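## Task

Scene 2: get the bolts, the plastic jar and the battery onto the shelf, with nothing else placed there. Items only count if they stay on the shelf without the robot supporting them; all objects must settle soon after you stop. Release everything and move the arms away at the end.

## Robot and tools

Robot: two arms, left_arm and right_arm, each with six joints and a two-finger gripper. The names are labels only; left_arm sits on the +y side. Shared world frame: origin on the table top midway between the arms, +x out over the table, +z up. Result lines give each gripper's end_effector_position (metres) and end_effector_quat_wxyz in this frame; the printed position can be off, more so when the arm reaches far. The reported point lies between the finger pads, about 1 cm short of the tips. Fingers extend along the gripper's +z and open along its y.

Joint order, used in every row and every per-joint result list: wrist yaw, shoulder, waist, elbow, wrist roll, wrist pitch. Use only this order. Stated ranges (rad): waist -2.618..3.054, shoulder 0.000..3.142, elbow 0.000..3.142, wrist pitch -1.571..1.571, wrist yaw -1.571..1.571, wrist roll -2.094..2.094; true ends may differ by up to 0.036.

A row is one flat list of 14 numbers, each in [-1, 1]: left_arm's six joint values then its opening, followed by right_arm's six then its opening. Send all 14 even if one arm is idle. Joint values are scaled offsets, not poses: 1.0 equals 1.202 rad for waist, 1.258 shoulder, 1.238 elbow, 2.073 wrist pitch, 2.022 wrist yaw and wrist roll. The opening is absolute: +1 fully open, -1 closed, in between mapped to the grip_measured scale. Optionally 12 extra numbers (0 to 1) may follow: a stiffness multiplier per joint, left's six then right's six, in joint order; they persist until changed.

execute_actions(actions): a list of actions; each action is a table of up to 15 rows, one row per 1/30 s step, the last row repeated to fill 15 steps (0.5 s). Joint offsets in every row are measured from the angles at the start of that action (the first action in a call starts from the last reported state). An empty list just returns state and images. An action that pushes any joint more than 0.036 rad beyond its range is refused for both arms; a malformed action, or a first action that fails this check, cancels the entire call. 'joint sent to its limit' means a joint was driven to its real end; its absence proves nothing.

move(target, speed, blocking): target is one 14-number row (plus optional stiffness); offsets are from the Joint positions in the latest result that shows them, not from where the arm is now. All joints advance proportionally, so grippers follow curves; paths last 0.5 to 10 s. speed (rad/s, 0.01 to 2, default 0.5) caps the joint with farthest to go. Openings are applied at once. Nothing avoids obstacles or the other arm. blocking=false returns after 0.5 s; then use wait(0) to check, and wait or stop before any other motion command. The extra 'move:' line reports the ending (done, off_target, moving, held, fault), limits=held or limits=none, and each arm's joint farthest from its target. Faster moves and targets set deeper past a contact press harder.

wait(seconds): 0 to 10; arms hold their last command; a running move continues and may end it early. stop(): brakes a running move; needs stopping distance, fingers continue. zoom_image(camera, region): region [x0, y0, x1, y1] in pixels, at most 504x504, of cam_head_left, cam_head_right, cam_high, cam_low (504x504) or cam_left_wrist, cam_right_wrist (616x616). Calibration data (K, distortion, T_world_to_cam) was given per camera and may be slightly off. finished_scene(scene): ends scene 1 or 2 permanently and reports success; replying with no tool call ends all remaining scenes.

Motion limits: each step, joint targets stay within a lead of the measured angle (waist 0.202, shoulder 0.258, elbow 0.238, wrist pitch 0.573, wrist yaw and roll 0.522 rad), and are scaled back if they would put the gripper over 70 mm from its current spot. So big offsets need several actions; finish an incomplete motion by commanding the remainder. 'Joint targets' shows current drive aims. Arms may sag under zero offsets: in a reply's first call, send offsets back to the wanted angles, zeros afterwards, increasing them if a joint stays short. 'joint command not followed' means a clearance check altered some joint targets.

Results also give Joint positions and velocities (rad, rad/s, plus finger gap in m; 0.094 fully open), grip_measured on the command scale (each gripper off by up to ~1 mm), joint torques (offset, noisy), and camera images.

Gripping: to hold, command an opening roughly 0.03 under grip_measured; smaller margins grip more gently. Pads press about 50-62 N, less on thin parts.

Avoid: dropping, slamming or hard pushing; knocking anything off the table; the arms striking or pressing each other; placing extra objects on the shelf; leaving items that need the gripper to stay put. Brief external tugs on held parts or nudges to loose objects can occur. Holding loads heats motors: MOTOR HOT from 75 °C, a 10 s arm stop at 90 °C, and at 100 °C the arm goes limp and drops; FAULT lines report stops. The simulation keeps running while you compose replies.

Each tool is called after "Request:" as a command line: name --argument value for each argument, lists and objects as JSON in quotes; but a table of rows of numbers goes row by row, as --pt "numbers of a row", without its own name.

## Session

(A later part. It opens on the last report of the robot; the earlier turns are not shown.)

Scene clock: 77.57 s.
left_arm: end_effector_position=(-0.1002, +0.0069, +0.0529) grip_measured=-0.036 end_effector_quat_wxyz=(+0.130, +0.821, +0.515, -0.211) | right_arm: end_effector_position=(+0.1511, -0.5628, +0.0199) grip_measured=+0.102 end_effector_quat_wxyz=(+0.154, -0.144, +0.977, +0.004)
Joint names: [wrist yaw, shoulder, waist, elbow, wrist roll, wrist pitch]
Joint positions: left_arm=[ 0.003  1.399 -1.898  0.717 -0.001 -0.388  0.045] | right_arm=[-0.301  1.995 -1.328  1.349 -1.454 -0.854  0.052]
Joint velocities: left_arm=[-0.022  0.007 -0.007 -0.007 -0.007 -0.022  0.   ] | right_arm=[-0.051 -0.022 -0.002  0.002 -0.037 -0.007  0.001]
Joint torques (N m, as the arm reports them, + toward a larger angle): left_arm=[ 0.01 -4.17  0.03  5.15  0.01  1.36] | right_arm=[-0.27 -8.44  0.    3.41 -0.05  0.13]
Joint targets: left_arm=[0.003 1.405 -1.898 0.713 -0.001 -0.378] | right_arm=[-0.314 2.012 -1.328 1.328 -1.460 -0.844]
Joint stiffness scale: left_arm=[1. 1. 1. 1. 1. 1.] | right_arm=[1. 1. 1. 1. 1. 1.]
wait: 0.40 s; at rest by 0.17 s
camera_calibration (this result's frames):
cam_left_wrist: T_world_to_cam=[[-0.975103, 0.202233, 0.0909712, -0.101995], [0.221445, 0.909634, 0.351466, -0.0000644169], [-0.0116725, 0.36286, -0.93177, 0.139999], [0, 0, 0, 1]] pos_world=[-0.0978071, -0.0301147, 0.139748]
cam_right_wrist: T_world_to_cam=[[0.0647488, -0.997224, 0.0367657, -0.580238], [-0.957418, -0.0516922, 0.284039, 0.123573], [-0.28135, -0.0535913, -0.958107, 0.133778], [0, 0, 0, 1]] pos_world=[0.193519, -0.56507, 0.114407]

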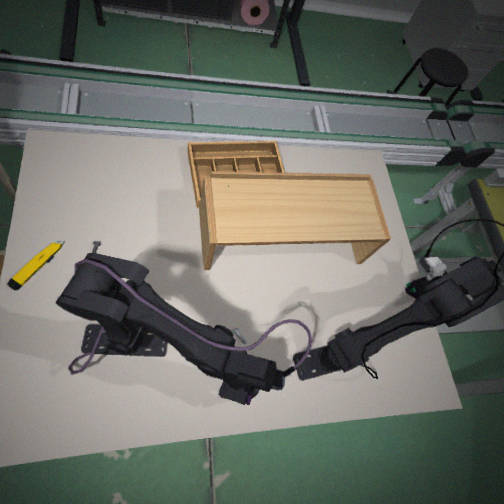

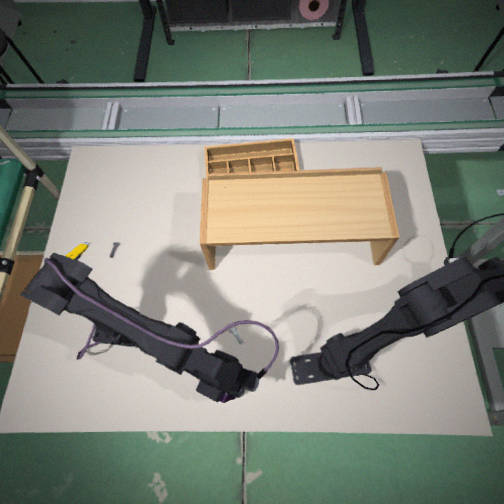

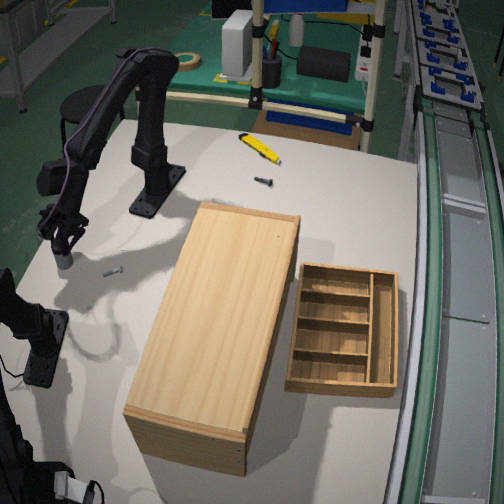

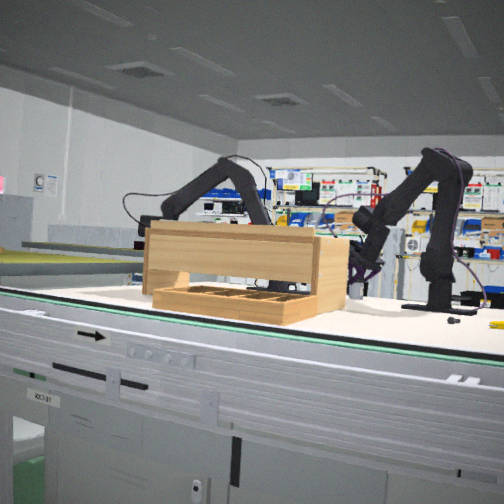

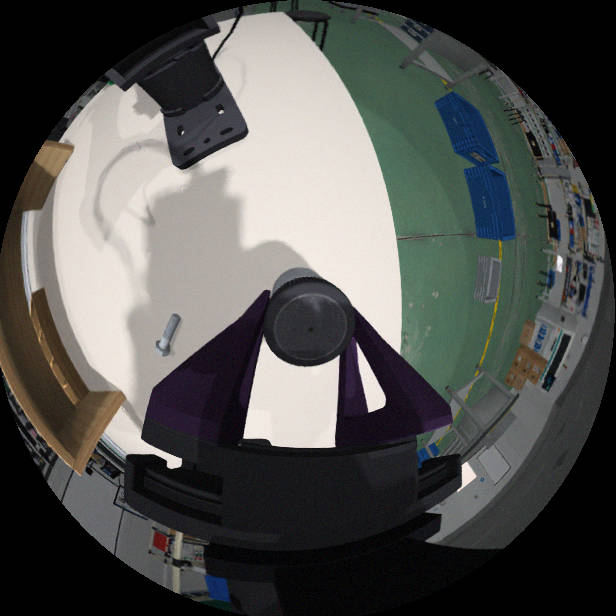

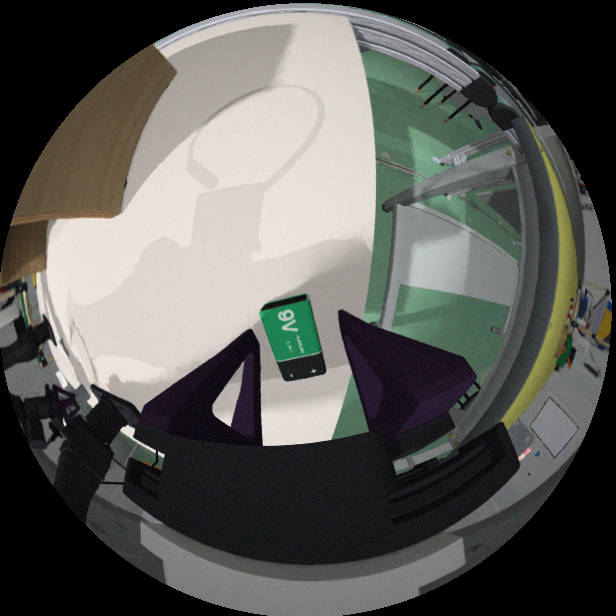

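Request:
execute_actions --actions '[[[0,0,0,0.005,0,0,-0.09,-0.006,0,0,0.008,0,0,0.05],[0,0,0,0.015,0,-0.004,-0.09,-0.006,-0.004,0,0.012,0,0,0.0],[0,0,0,0.025,0,-0.008,-0.09,-0.006,-0.004,0,0.012,0,0,-0.07],[0,0,0,0.035,0,-0.013,-0.09,-0.006,-0.004,0,0.012,0,0,-0.14],[0,0,0,0.045,0,-0.019,-0.09,-0.006,-0.004,0,0.012,0,0,-0.2],[0,0,0,0.055,0,-0.025,-0.09,-0.006,-0.004,0,0.012,0,0,-0.26],[0,0,0,0.065,0,-0.031,-0.09,-0.006,-0.004,0,0.012,0,0,-0.31],[0,0,0,0.075,0,-0.037,-0.09,-0.006,-0.004,0,0.012,0,0,-0.35],[0,0,0,0.085,0,-0.043,-0.09,-0.006,-0.004,0,0.012,0,0,-0.39],[0,0,0,0.095,0,-0.049,-0.09,-0.006,-0.004,0,0.012,0,0,-0.42],[0,0,0,0.105,0,-0.055,-0.09,-0.006,-0.004,0,0.012,0,0,-0.45],[0,0,0,0.11,0,-0.058,-0.09,-0.006,-0.004,0,0.012,0,0,-0.48],[0,0,0,0.115,0,-0.06,-0.09,-0.006,-0.004,0,0.012,0,0,-0.50]]]'

Scene clock: 84.43 s.
left_arm: end_effector_position=(-0.1065, -0.0061, +0.0813) grip_measured=-0.036 end_effector_quat_wxyz=(+0.135, +0.819, +0.513, -0.218) | right_arm: end_effector_position=(+0.1514, -0.5614, +0.0201) grip_measured=-0.470 end_effector_quat_wxyz=(+0.156, -0.144, +0.977, +0.007)
Joint names: [wrist yaw, shoulder, waist, elbow, wrist roll, wrist pitch]
Joint positions: left_arm=[ 0.003  1.399 -1.898  0.83  -0.001 -0.484  0.045] | right_arm=[-0.306  1.995 -1.328  1.349 -1.454 -0.859  0.025]
Joint velocities: left_arm=[ 0.022 -0.002 -0.002  0.12   0.022 -0.154  0.   ] | right_arm=[-0.007  0.002 -0.002  0.002  0.051 -0.007 -0.   ]
Joint torques (N m, as the arm reports them, + toward a larger angle): left_arm=[ 0.05 -4.96 -0.02  7.25  0.    1.07] | right_arm=[ -0.21 -10.54   0.     5.78   0.03   0.1 ]
Joint targets: left_arm=[0.003 1.399 -1.898 0.859 -0.001 -0.512] | right_arm=[-0.313 1.990 -1.328 1.364 -1.454 -0.854]
Joint stiffness scale: left_arm=[1. 1. 1. 1. 1. 1.] | right_arm=[1. 1. 1. 1. 1. 1.]
camera_calibration (this result's frames):
cam_left_wrist: T_world_to_cam=[[-0.974407, 0.20367, 0.0951329, -0.108348], [0.224017, 0.914942, 0.335705, 0.00472489], [-0.018668, 0.348424, -0.937151, 0.170758], [0, 0, 0, 1]] pos_world=[-0.103446, -0.0417519, 0.168748]
cam_right_wrist: T_world_to_cam=[[0.0649999, -0.99742, 0.0304632, -0.57885], [-0.958145, -0.0538528, 0.281174, 0.122845], [-0.278808, -0.0474644, -0.959173, 0.137193], [0, 0, 0, 1]] pos_world=[0.193579, -0.564229, 0.114684]

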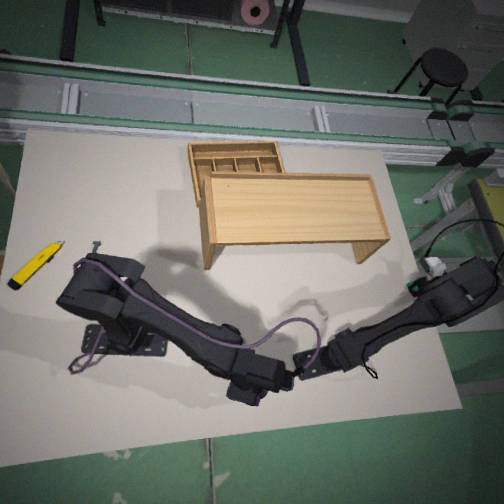

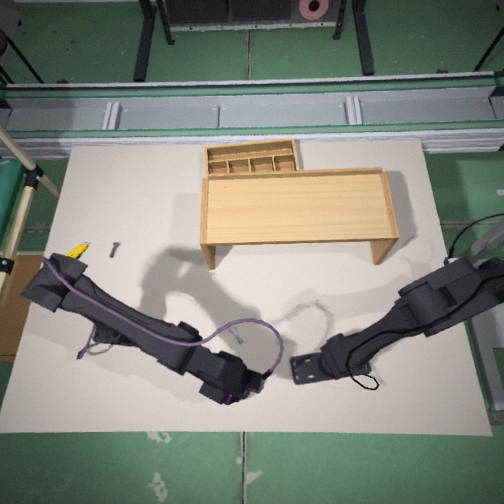

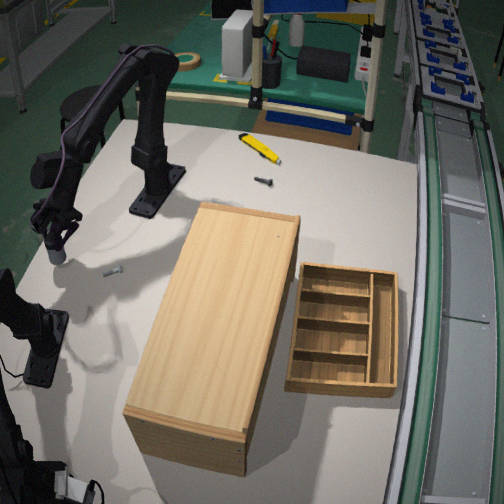

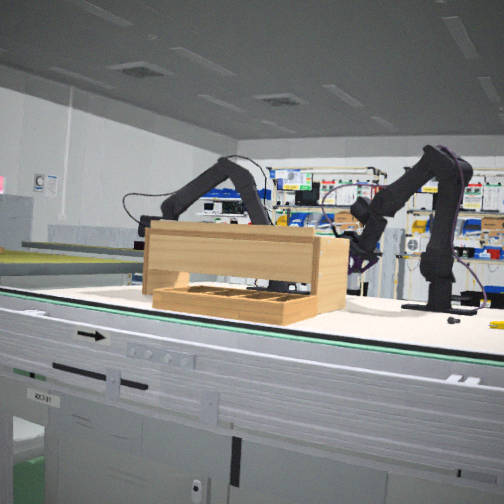

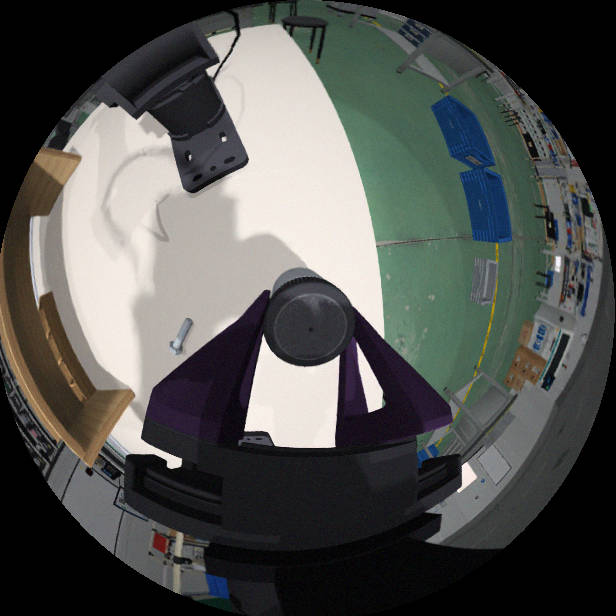

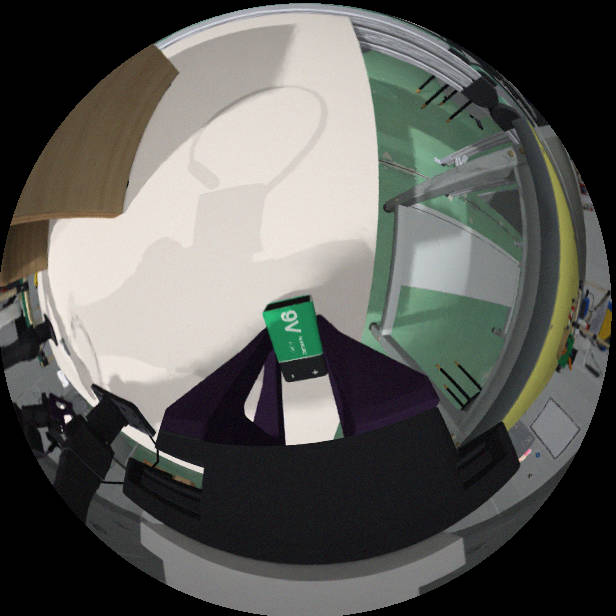

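Request:
move --target '[0,-0.062,0.789,0.6575,0,-0.416,-0.09, 0.159,-0.332,0.275,0.417,0.723,-0.3066,-0.52]' --speed 1.1

Scene clock: 95.10 s.
left_arm: end_effector_position=(+0.1776, +0.0384, +0.2776) grip_measured=-0.035 end_effector_quat_wxyz=(+0.199, +0.501, +0.833, -0.121) | right_arm: end_effector_position=(+0.1723, -0.4830, +0.2653) grip_measured=-0.469 end_effector_quat_wxyz=(+0.148, +0.407, +0.899, -0.069)
Joint names: [wrist yaw, shoulder, waist, elbow, wrist roll, wrist pitch]
Joint positions: left_arm=[ 0.001  1.343 -0.96   1.614 -0.001 -1.371  0.045] | right_arm=[ 0.005  1.595 -1.006  1.841  0.001 -1.49   0.025]
Joint velocities: left_arm=[-0.037  0.002  0.012  0.007 -0.022 -0.007 -0.   ] | right_arm=[ 0.022 -0.002 -0.002  0.007  0.11   0.007  0.001]
Joint torques (N m, as the arm reports them, + toward a larger angle): left_arm=[ 0.04 -5.5   0.76  7.15  0.    1.52] | right_arm=[ 0.14 -7.92  0.87  6.58  0.07  0.43]
Joint targets: left_arm=[0.003 1.321 -0.950 1.643 -0.001 -1.346] | right_arm=[0.015 1.577 -0.997 1.865 0.007 -1.494]
Joint stiffness scale: left_arm=[1. 1. 1. 1. 1. 1.] | right_arm=[1. 1. 1. 1. 1. 1.]
move: off_target (left_arm, right_arm); limits=none; left_arm: farthest joint: the elbow, 0.030 radians from its target (0.811 radians at the start); right_arm: farthest joint: the elbow, 0.024 radians from its target (0.516 radians at the start)
camera_calibration (this result's frames):
cam_left_wrist: T_world_to_cam=[[-0.737857, -0.669934, 0.0821937, 0.135914], [-0.598577, 0.70576, 0.378957, -0.0233449], [-0.311885, 0.230417, -0.921757, 0.396836], [0, 0, 0, 1]] pos_world=[0.210079, 0.0160914, 0.363462]
cam_right_wrist: T_world_to_cam=[[-0.879256, -0.476349, 0.00109884, -0.0873558], [-0.458151, 0.846292, 0.271822, 0.429259], [-0.130412, 0.238498, -0.962347, 0.495361], [0, 0, 0, 1]] pos_world=[0.184458, -0.523033, 0.360123]

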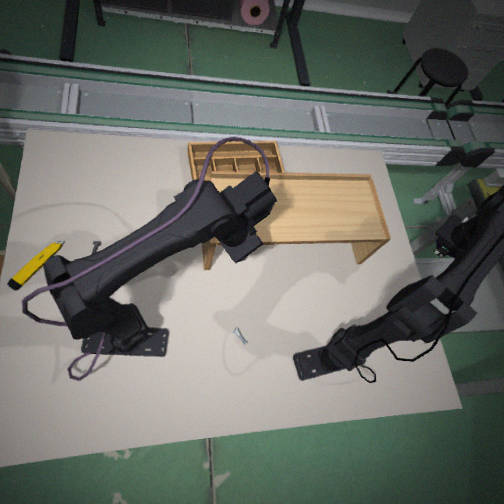

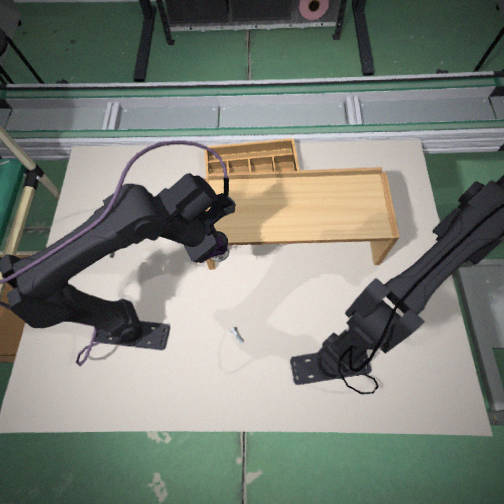

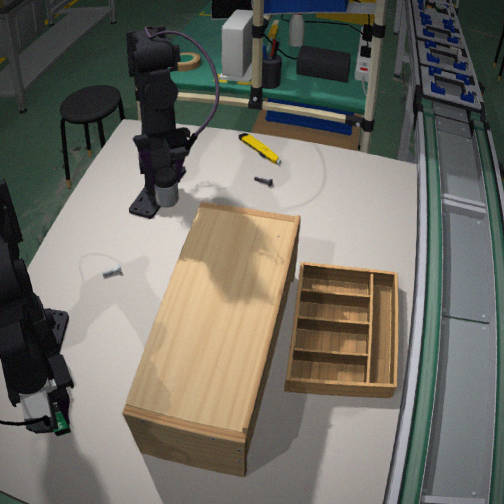

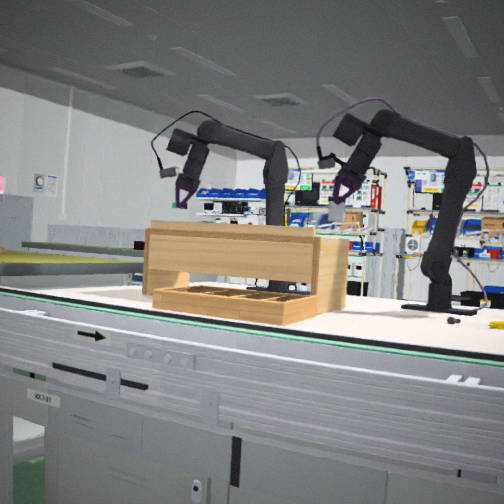

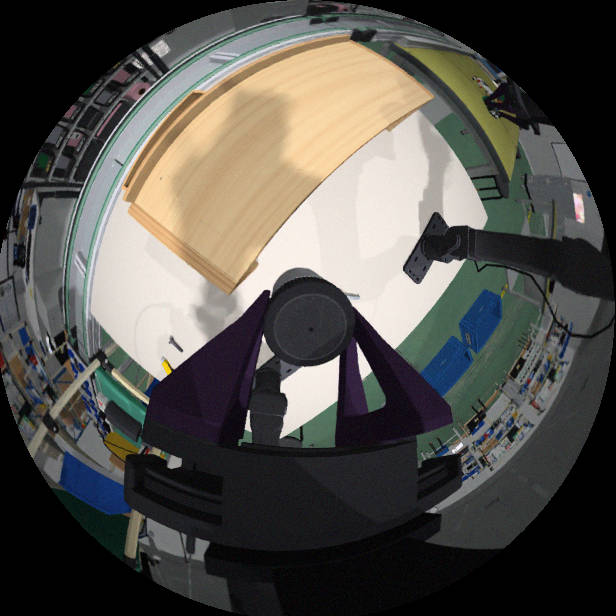

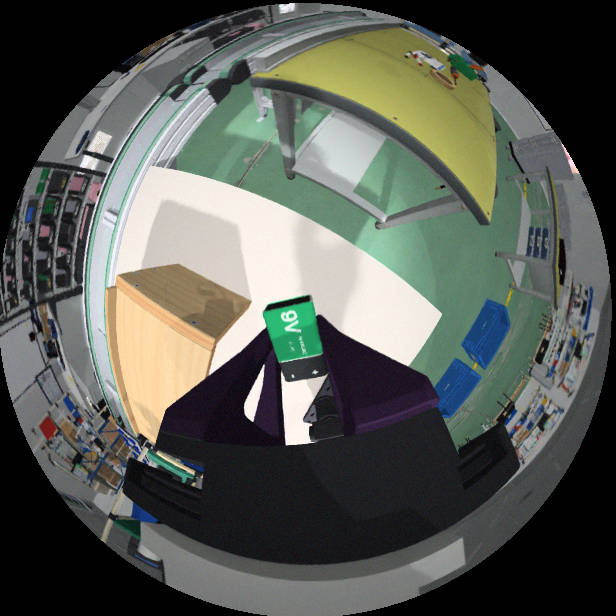

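Request:
move --target '[0,0.478,0.168,0.4935,0,0.045,-0.09, 0,0.138,0.507,0.029,0,0.076,-0.52]' --speed 0.7

Scene clock: 102.07 s.
left_arm: end_effector_position=(+0.3332, -0.0629, +0.2631) grip_measured=-0.035 end_effector_quat_wxyz=(+0.228, +0.415, +0.874, -0.110) | right_arm: end_effector_position=(+0.3287, -0.3265, +0.2176) grip_measured=-0.469 end_effector_quat_wxyz=(+0.147, +0.118, +0.982, -0.019)
Joint names: [wrist yaw, shoulder, waist, elbow, wrist roll, wrist pitch]
Joint positions: left_arm=[ 0.001  1.954 -0.764  2.193 -0.001 -1.298  0.045] | right_arm=[ 0.003  1.769 -0.395  1.841  0.001 -1.346  0.025]
Joint velocities: left_arm=[-0.066 -0.002 -0.007 -0.022  0.037 -0.066 -0.   ] | right_arm=[-0.007  0.007 -0.002 -0.002 -0.081 -0.007  0.001]
Joint torques (N m, as the arm reports them, + toward a larger angle): left_arm=[  0.03 -10.61   0.39   7.28  -0.01   1.54] | right_arm=[ 0.05 -8.49 -0.18  7.66  0.01  0.53]
Joint targets: left_arm=[0.001 1.944 -0.758 2.225 -0.001 -1.278] | right_arm=[0.005 1.768 -0.397 1.877 0.001 -1.332]
Joint stiffness scale: left_arm=[1. 1. 1. 1. 1. 1.] | right_arm=[1. 1. 1. 1. 1. 1.]
move: off_target (left_arm, right_arm); limits=none; left_arm: farthest joint: the elbow, 0.032 radians from its target (0.611 radians at the start); right_arm: farthest joint: the elbow, 0.035 radians from its target (0.035 radians at the start)
camera_calibration (this result's frames):
cam_left_wrist: T_world_to_cam=[[-0.596224, -0.797449, 0.092693, 0.126065], [-0.733412, 0.587998, 0.341123, 0.194203], [-0.326531, 0.135404, -0.935437, 0.457774], [0, 0, 0, 1]] pos_world=[0.367071, -0.0756448, 0.350286]
cam_right_wrist: T_world_to_cam=[[-0.446405, -0.894813, 0.00567257, -0.155143], [-0.852727, 0.427313, 0.300434, 0.368113], [-0.271257, 0.129278, -0.953786, 0.441272], [0, 0, 0, 1]] pos_world=[0.364341, -0.353171, 0.311165]

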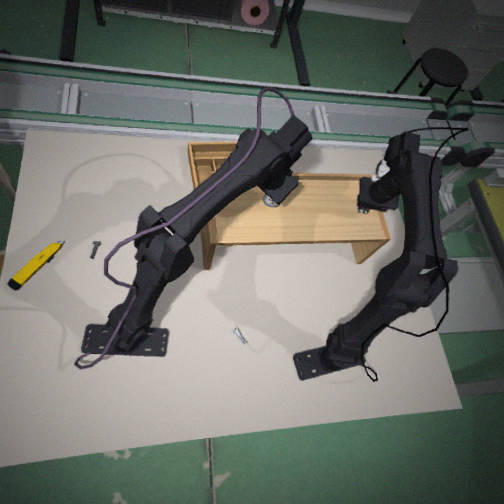

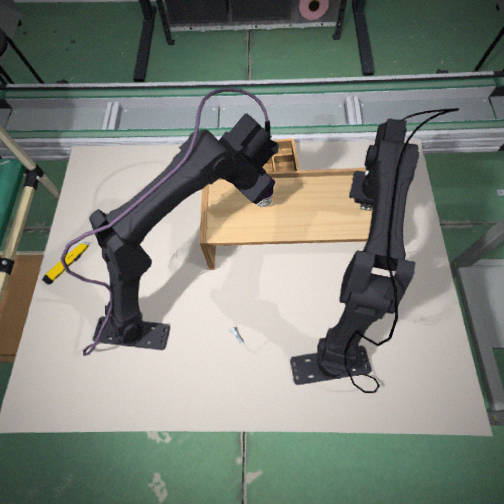

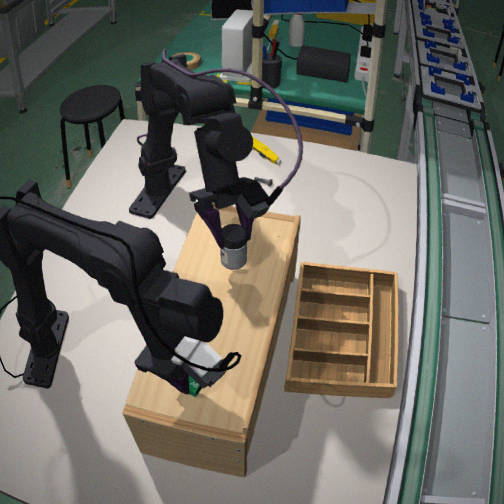

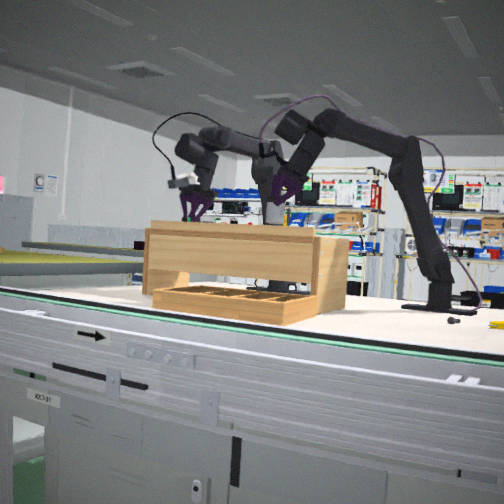

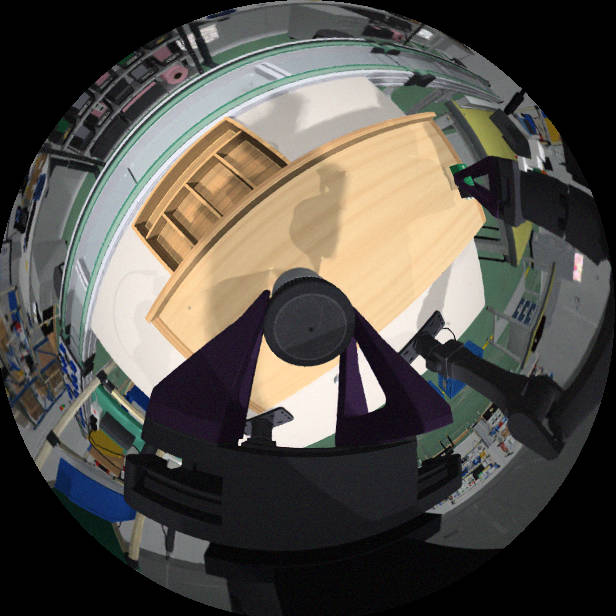

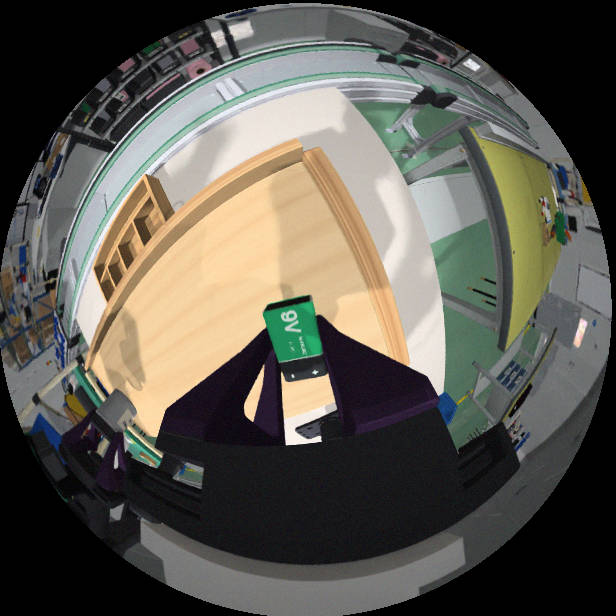

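Request:
move --target '[0,-0.008,0,-0.089,0,0.058,-0.09, 0,0,0,-0.058,0,0.044,-0.52]' --speed 0.15

Scene clock: 106.07 s.
left_arm: end_effector_position=(+0.3385, -0.0694, +0.2371) grip_measured=-0.035 end_effector_quat_wxyz=(+0.223, +0.416, +0.875, -0.107) | right_arm: end_effector_position=(+0.3357, -0.3283, +0.2024) grip_measured=-0.469 end_effector_quat_wxyz=(+0.152, +0.118, +0.981, -0.020)
Joint names: [wrist yaw, shoulder, waist, elbow, wrist roll, wrist pitch]
Joint positions: left_arm=[ 0.001  1.954 -0.764  2.087 -0.001 -1.203  0.045] | right_arm=[ 0.003  1.769 -0.395  1.775  0.001 -1.269  0.025]
Joint velocities: left_arm=[-0.066 -0.012 -0.002 -0.007 -0.037 -0.051 -0.002] | right_arm=[-0.022 -0.002 -0.012  0.007  0.007 -0.037  0.001]
Joint torques (N m, as the arm reports them, + toward a larger angle): left_arm=[  0.02 -10.78   0.04   5.28   0.03   1.58] | right_arm=[ 0.04 -8.56  0.01  4.95  0.01  0.55]
Joint targets: left_arm=[0.001 1.944 -0.764 2.083 -0.001 -1.177] | right_arm=[0.003 1.769 -0.395 1.769 0.001 -1.255]
Joint stiffness scale: left_arm=[1. 1. 1. 1. 1. 1.] | right_arm=[1. 1. 1. 1. 1. 1.]
move: off_target (left_arm); limits=none; left_arm: farthest joint: the wrist pitch, 0.025 radians from its target (0.120 radians at the start); right_arm: farthest joint: the wrist pitch, 0.014 radians from its target (0.091 radians at the start)
camera_calibration (this result's frames):
cam_left_wrist: T_world_to_cam=[[-0.595522, -0.798313, 0.0897229, 0.126826], [-0.730743, 0.584713, 0.352314, 0.207064], [-0.333719, 0.144247, -0.931571, 0.43822], [0, 0, 0, 1]] pos_world=[0.37308, -0.0830375, 0.323902]
cam_right_wrist: T_world_to_cam=[[-0.446452, -0.894802, 0.00321825, -0.152937], [-0.855901, 0.428086, 0.290132, 0.382796], [-0.260988, 0.126775, -0.956981, 0.4253], [0, 0, 0, 1]] pos_world=[0.370354, -0.354636, 0.296436]

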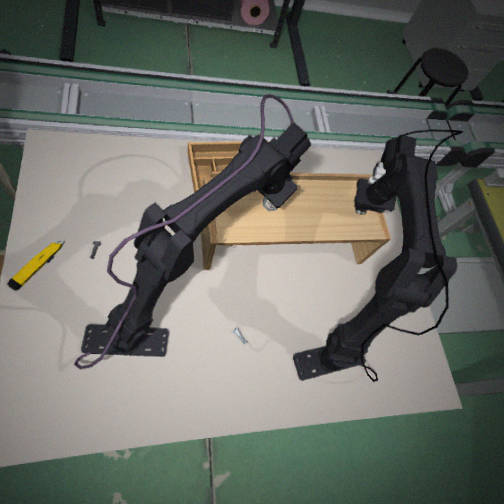

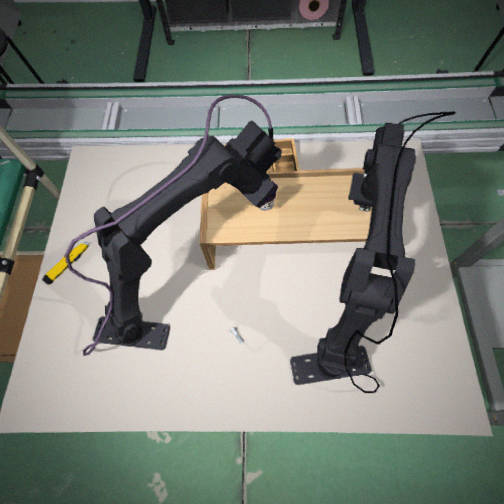

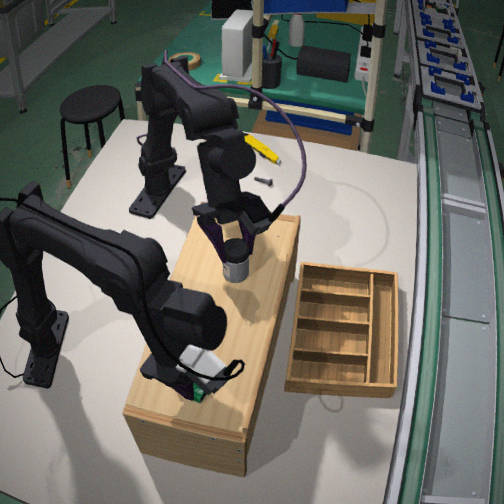

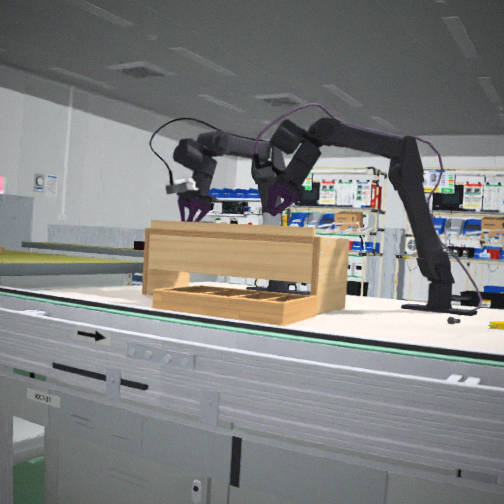

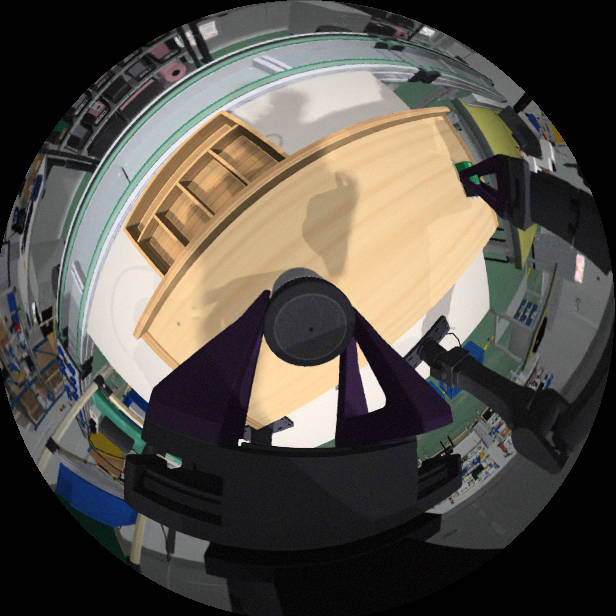

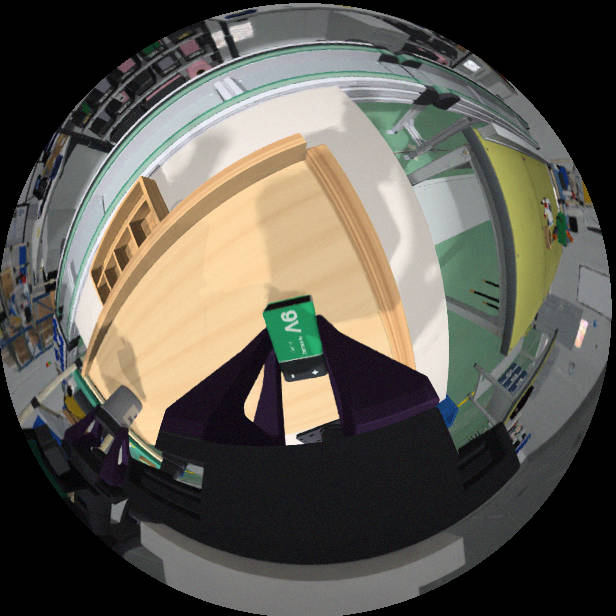

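No contact yet; lower ~1 cm more.

Request:
move --target '[0,-0.008,0,-0.037,0,0.031,-0.09, 0,0,0,-0.037,0,0.028,-0.52]' --speed 0.1

Scene clock: 109.03 s.
left_arm: end_effector_position=(+0.3438, -0.0759, +0.2346) grip_measured=-0.035 end_effector_quat_wxyz=(+0.235, +0.415, +0.872, -0.113) | right_arm: end_effector_position=(+0.3423, -0.3298, +0.1992) grip_measured=-0.469 end_effector_quat_wxyz=(+0.164, +0.118, +0.979, -0.021)
Joint names: [wrist yaw, shoulder, waist, elbow, wrist roll, wrist pitch]
Joint positions: left_arm=[ 0.001  1.954 -0.764  2.061 -0.001 -1.15   0.045] | right_arm=[ 0.003  1.769 -0.395  1.755  0.001 -1.225  0.025]
Joint velocities: left_arm=[ 0.037 -0.012 -0.012 -0.017  0.007 -0.051 -0.001] | right_arm=[ 0.007  0.002 -0.007  0.017  0.037  0.037  0.001]
Joint torques (N m, as the arm reports them, + toward a larger angle): left_arm=[  0.01 -10.85   0.03   4.18  -0.01   1.44] | right_arm=[ 0.03 -8.63  0.01  3.72  0.01  0.61]
Joint targets: left_arm=[0.001 1.944 -0.764 2.041 -0.001 -1.139] | right_arm=[0.003 1.769 -0.395 1.730 0.001 -1.211]
Joint stiffness scale: left_arm=[1. 1. 1. 1. 1. 1.] | right_arm=[1. 1. 1. 1. 1. 1.]
move: off_target (right_arm); limits=none; left_arm: farthest joint: the elbow, 0.020 radians from its target (0.045 radians at the start); right_arm: farthest joint: the elbow, 0.026 radians from its target (0.046 radians at the start)
camera_calibration (this result's frames):
cam_left_wrist: T_world_to_cam=[[-0.597181, -0.796272, 0.0965702, 0.124133], [-0.736785, 0.592147, 0.326358, 0.224311], [-0.317053, 0.123743, -0.9403, 0.433346], [0, 0, 0, 1]] pos_world=[0.376793, -0.0876044, 0.322282]
cam_right_wrist: T_world_to_cam=[[-0.446467, -0.894798, -0.00194522, -0.150403], [-0.862214, 0.429625, 0.268346, 0.397003], [-0.23928, 0.121485, -0.963321, 0.416196], [0, 0, 0, 1]] pos_world=[0.374739, -0.355705, 0.294103]

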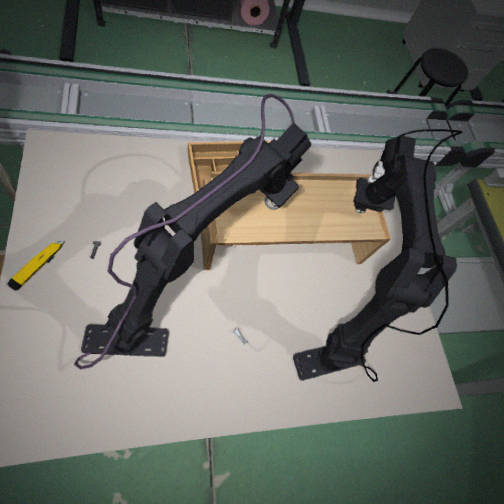

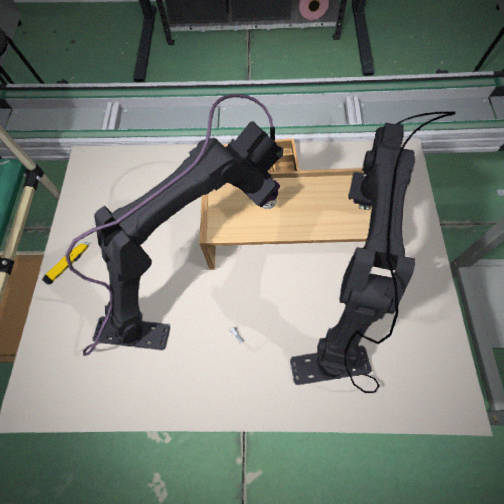

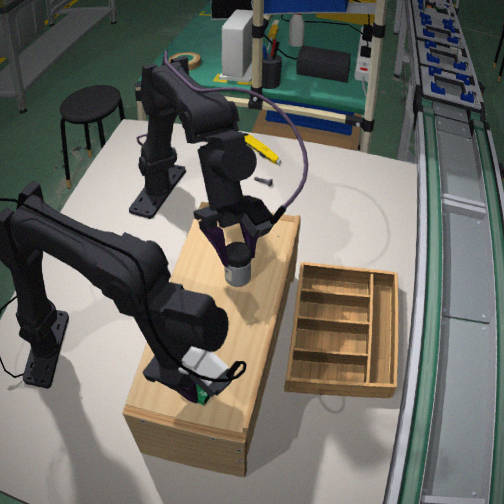

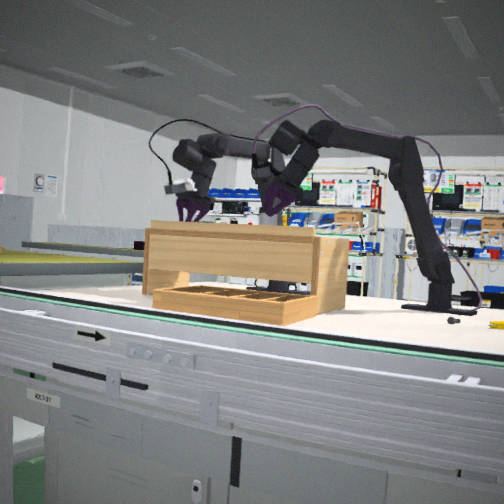

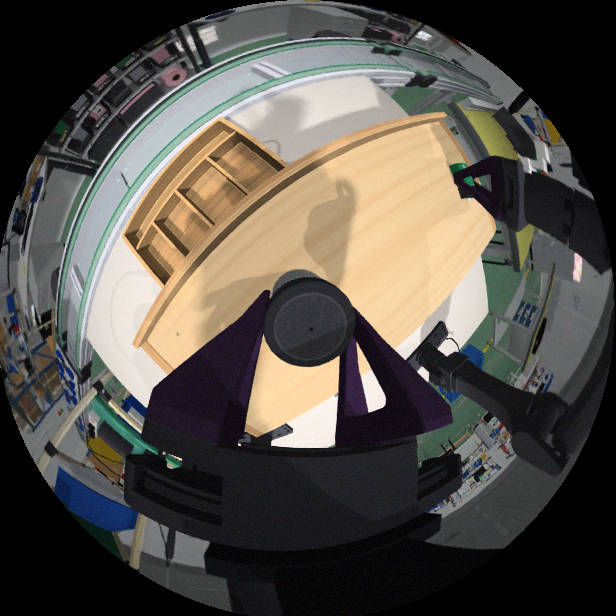

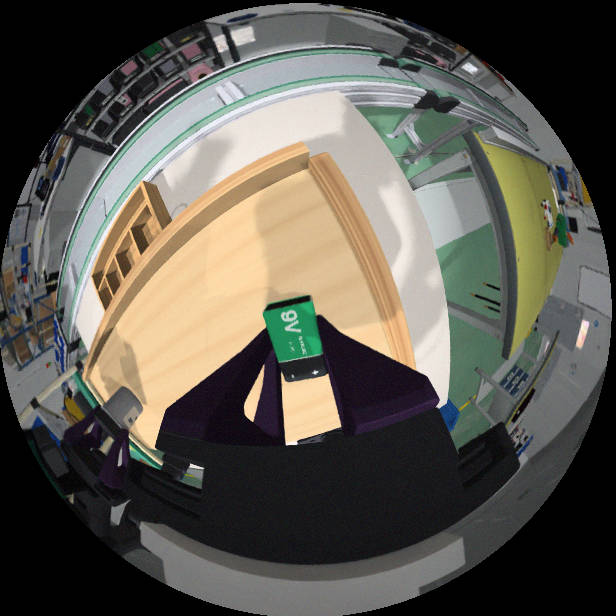

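Request:
execute_actions --actions '[[[0,-0.008,0,0,0,0,-0.07,0,0,0,0.004,0,0,-0.50],[0,-0.008,0,0,0,0,-0.05,0,0,0,0.004,0,0,-0.48],[0,-0.008,0,0,0,0,-0.03,0,0,0,0.004,0,0,-0.46],[0,-0.008,0,0,0,0,0.0,0,0,0,0.004,0,0,-0.43],[0,-0.008,0,0,0,0,0.05,0,0,0,0.004,0,0,-0.38],[0,-0.008,0,0,0,0,0.12,0,0,0,0.004,0,0,-0.3],[0,-0.008,0,0,0,0,0.22,0,0,0,0.004,0,0,-0.2],[0,-0.008,0,0,0,0,0.35,0,0,0,0.004,0,0,-0.1],[0,-0.012,0,0,0,0,0.5,0,-0.008,0,0.004,0,0,0.0],[0,-0.016,0,0,0,0,0.5,0,-0.014,0,0.004,0,0,0.0],[0,-0.02,0,0,0,0,0.5,0,-0.02,0,0.004,0,0,0.0]],[[0,-0.025,0,0,0,0,0.5,0,-0.025,0,0,0,0,0],[0,-0.032,0,0,0,0,0.5,0,-0.032,0,0,0,0,0],[0,-0.042,0,0,0,-0.005,0.5,0,-0.042,0,0,0,-0.005,0],[0,-0.054,0,0,0,-0.01,0.5,0,-0.054,0,0,0,-0.01,0],[0,-0.066,0,0,0,-0.016,0.5,0,-0.066,0,0,0,-0.016,0],[0,-0.08,0,0,0,-0.022,0.5,0,-0.08,0,0,0,-0.022,0],[0,-0.094,0,0,0,-0.028,0.5,0,-0.094,0,0,0,-0.028,0],[0,-0.108,0,0,0,-0.034,0.5,0,-0.108,0,0,0,-0.034,0],[0,-0.12,0,0,0,-0.04,0.5,0,-0.12,0,0,0,-0.04,0],[0,-0.13,0,0,0,-0.045,0.5,0,-0.13,0,0,0,-0.045,0],[0,-0.138,0,0,0,-0.05,0.5,0,-0.138,0,0,0,-0.05,0],[0,-0.144,0,0,0,-0.05,0.5,0,-0.144,0,0,0,-0.05,0]]]'

Scene clock: 118.37 s.
left_arm: end_effector_position=(+0.3177, -0.0438, +0.3013) grip_measured=+0.498 end_effector_quat_wxyz=(+0.279, +0.408, +0.859, -0.134) | right_arm: end_effector_position=(+0.3067, -0.3225, +0.2541) grip_measured=-0.002 end_effector_quat_wxyz=(+0.210, +0.118, +0.970, -0.030)
Joint names: [wrist yaw, shoulder, waist, elbow, wrist roll, wrist pitch]
Joint positions: left_arm=[ 0.001  1.78  -0.764  2.061 -0.001 -1.223  0.07 ] | right_arm=[ 0.01   1.597 -0.395  1.755  0.001 -1.302  0.047]
Joint velocities: left_arm=[-0.007 -0.212 -0.002 -0.012  0.11  -0.11  -0.001] | right_arm=[ 0.066 -0.129  0.007  0.012 -0.081 -0.066 -0.001]
Joint torques (N m, as the arm reports them, + toward a larger angle): left_arm=[ 0.04 -7.46  0.09  5.11  0.01  1.28] | right_arm=[ 0.03 -6.72  0.    5.13  0.    0.63]
Joint targets: left_arm=[0.001 1.773 -0.764 2.061 -0.001 -1.253] | right_arm=[0.010 1.586 -0.395 1.755 0.001 -1.325]
Joint stiffness scale: left_arm=[1. 1. 1. 1. 1. 1.] | right_arm=[1. 1. 1. 1. 1. 1.]
camera_calibration (this result's frames):
cam_left_wrist: T_world_to_cam=[[-0.604047, -0.787825, 0.120246, 0.123088], [-0.754471, 0.613906, 0.232146, 0.199213], [-0.256711, 0.0495047, -0.96522, 0.468973], [0, 0, 0, 1]] pos_world=[0.345042, -0.0485422, 0.391614]
cam_right_wrist: T_world_to_cam=[[-0.44803, -0.893865, -0.0165499, -0.155127], [-0.88124, 0.438432, 0.176616, 0.380385], [-0.150615, 0.0937139, -0.984141, 0.428851], [0, 0, 0, 1]] pos_world=[0.330301, -0.345625, 0.3523]

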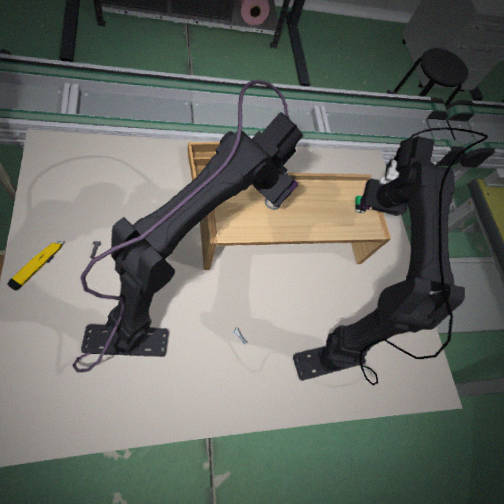

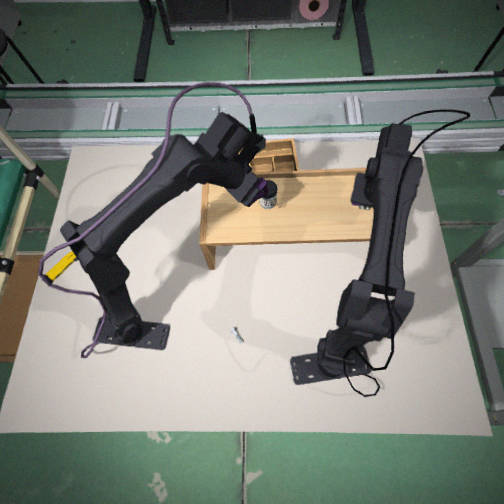

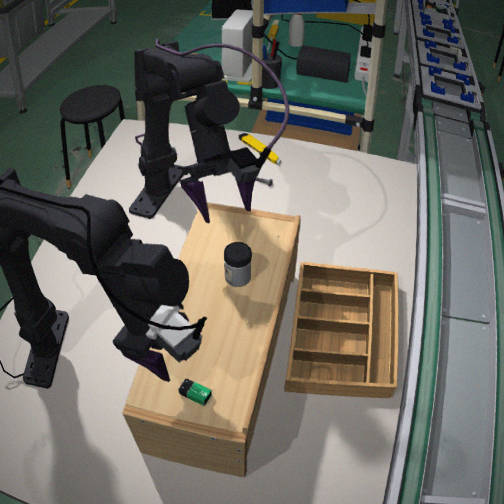

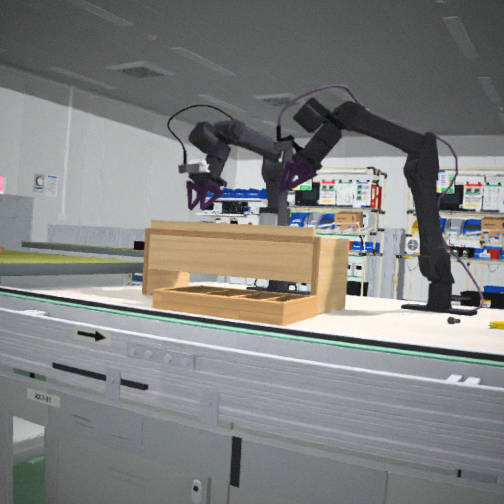

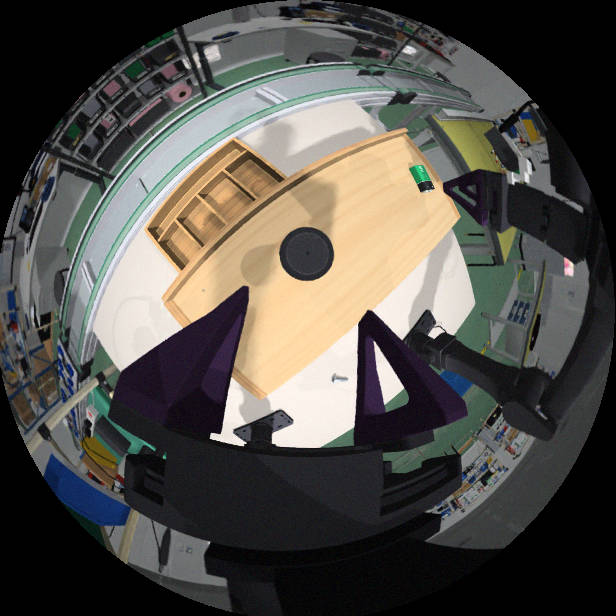

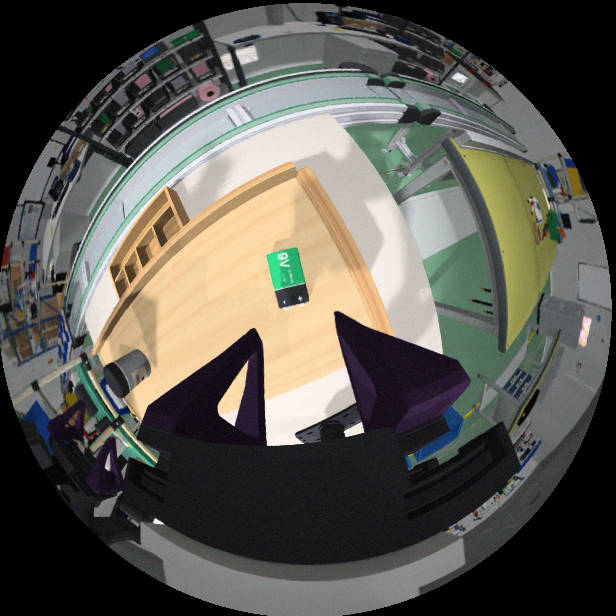

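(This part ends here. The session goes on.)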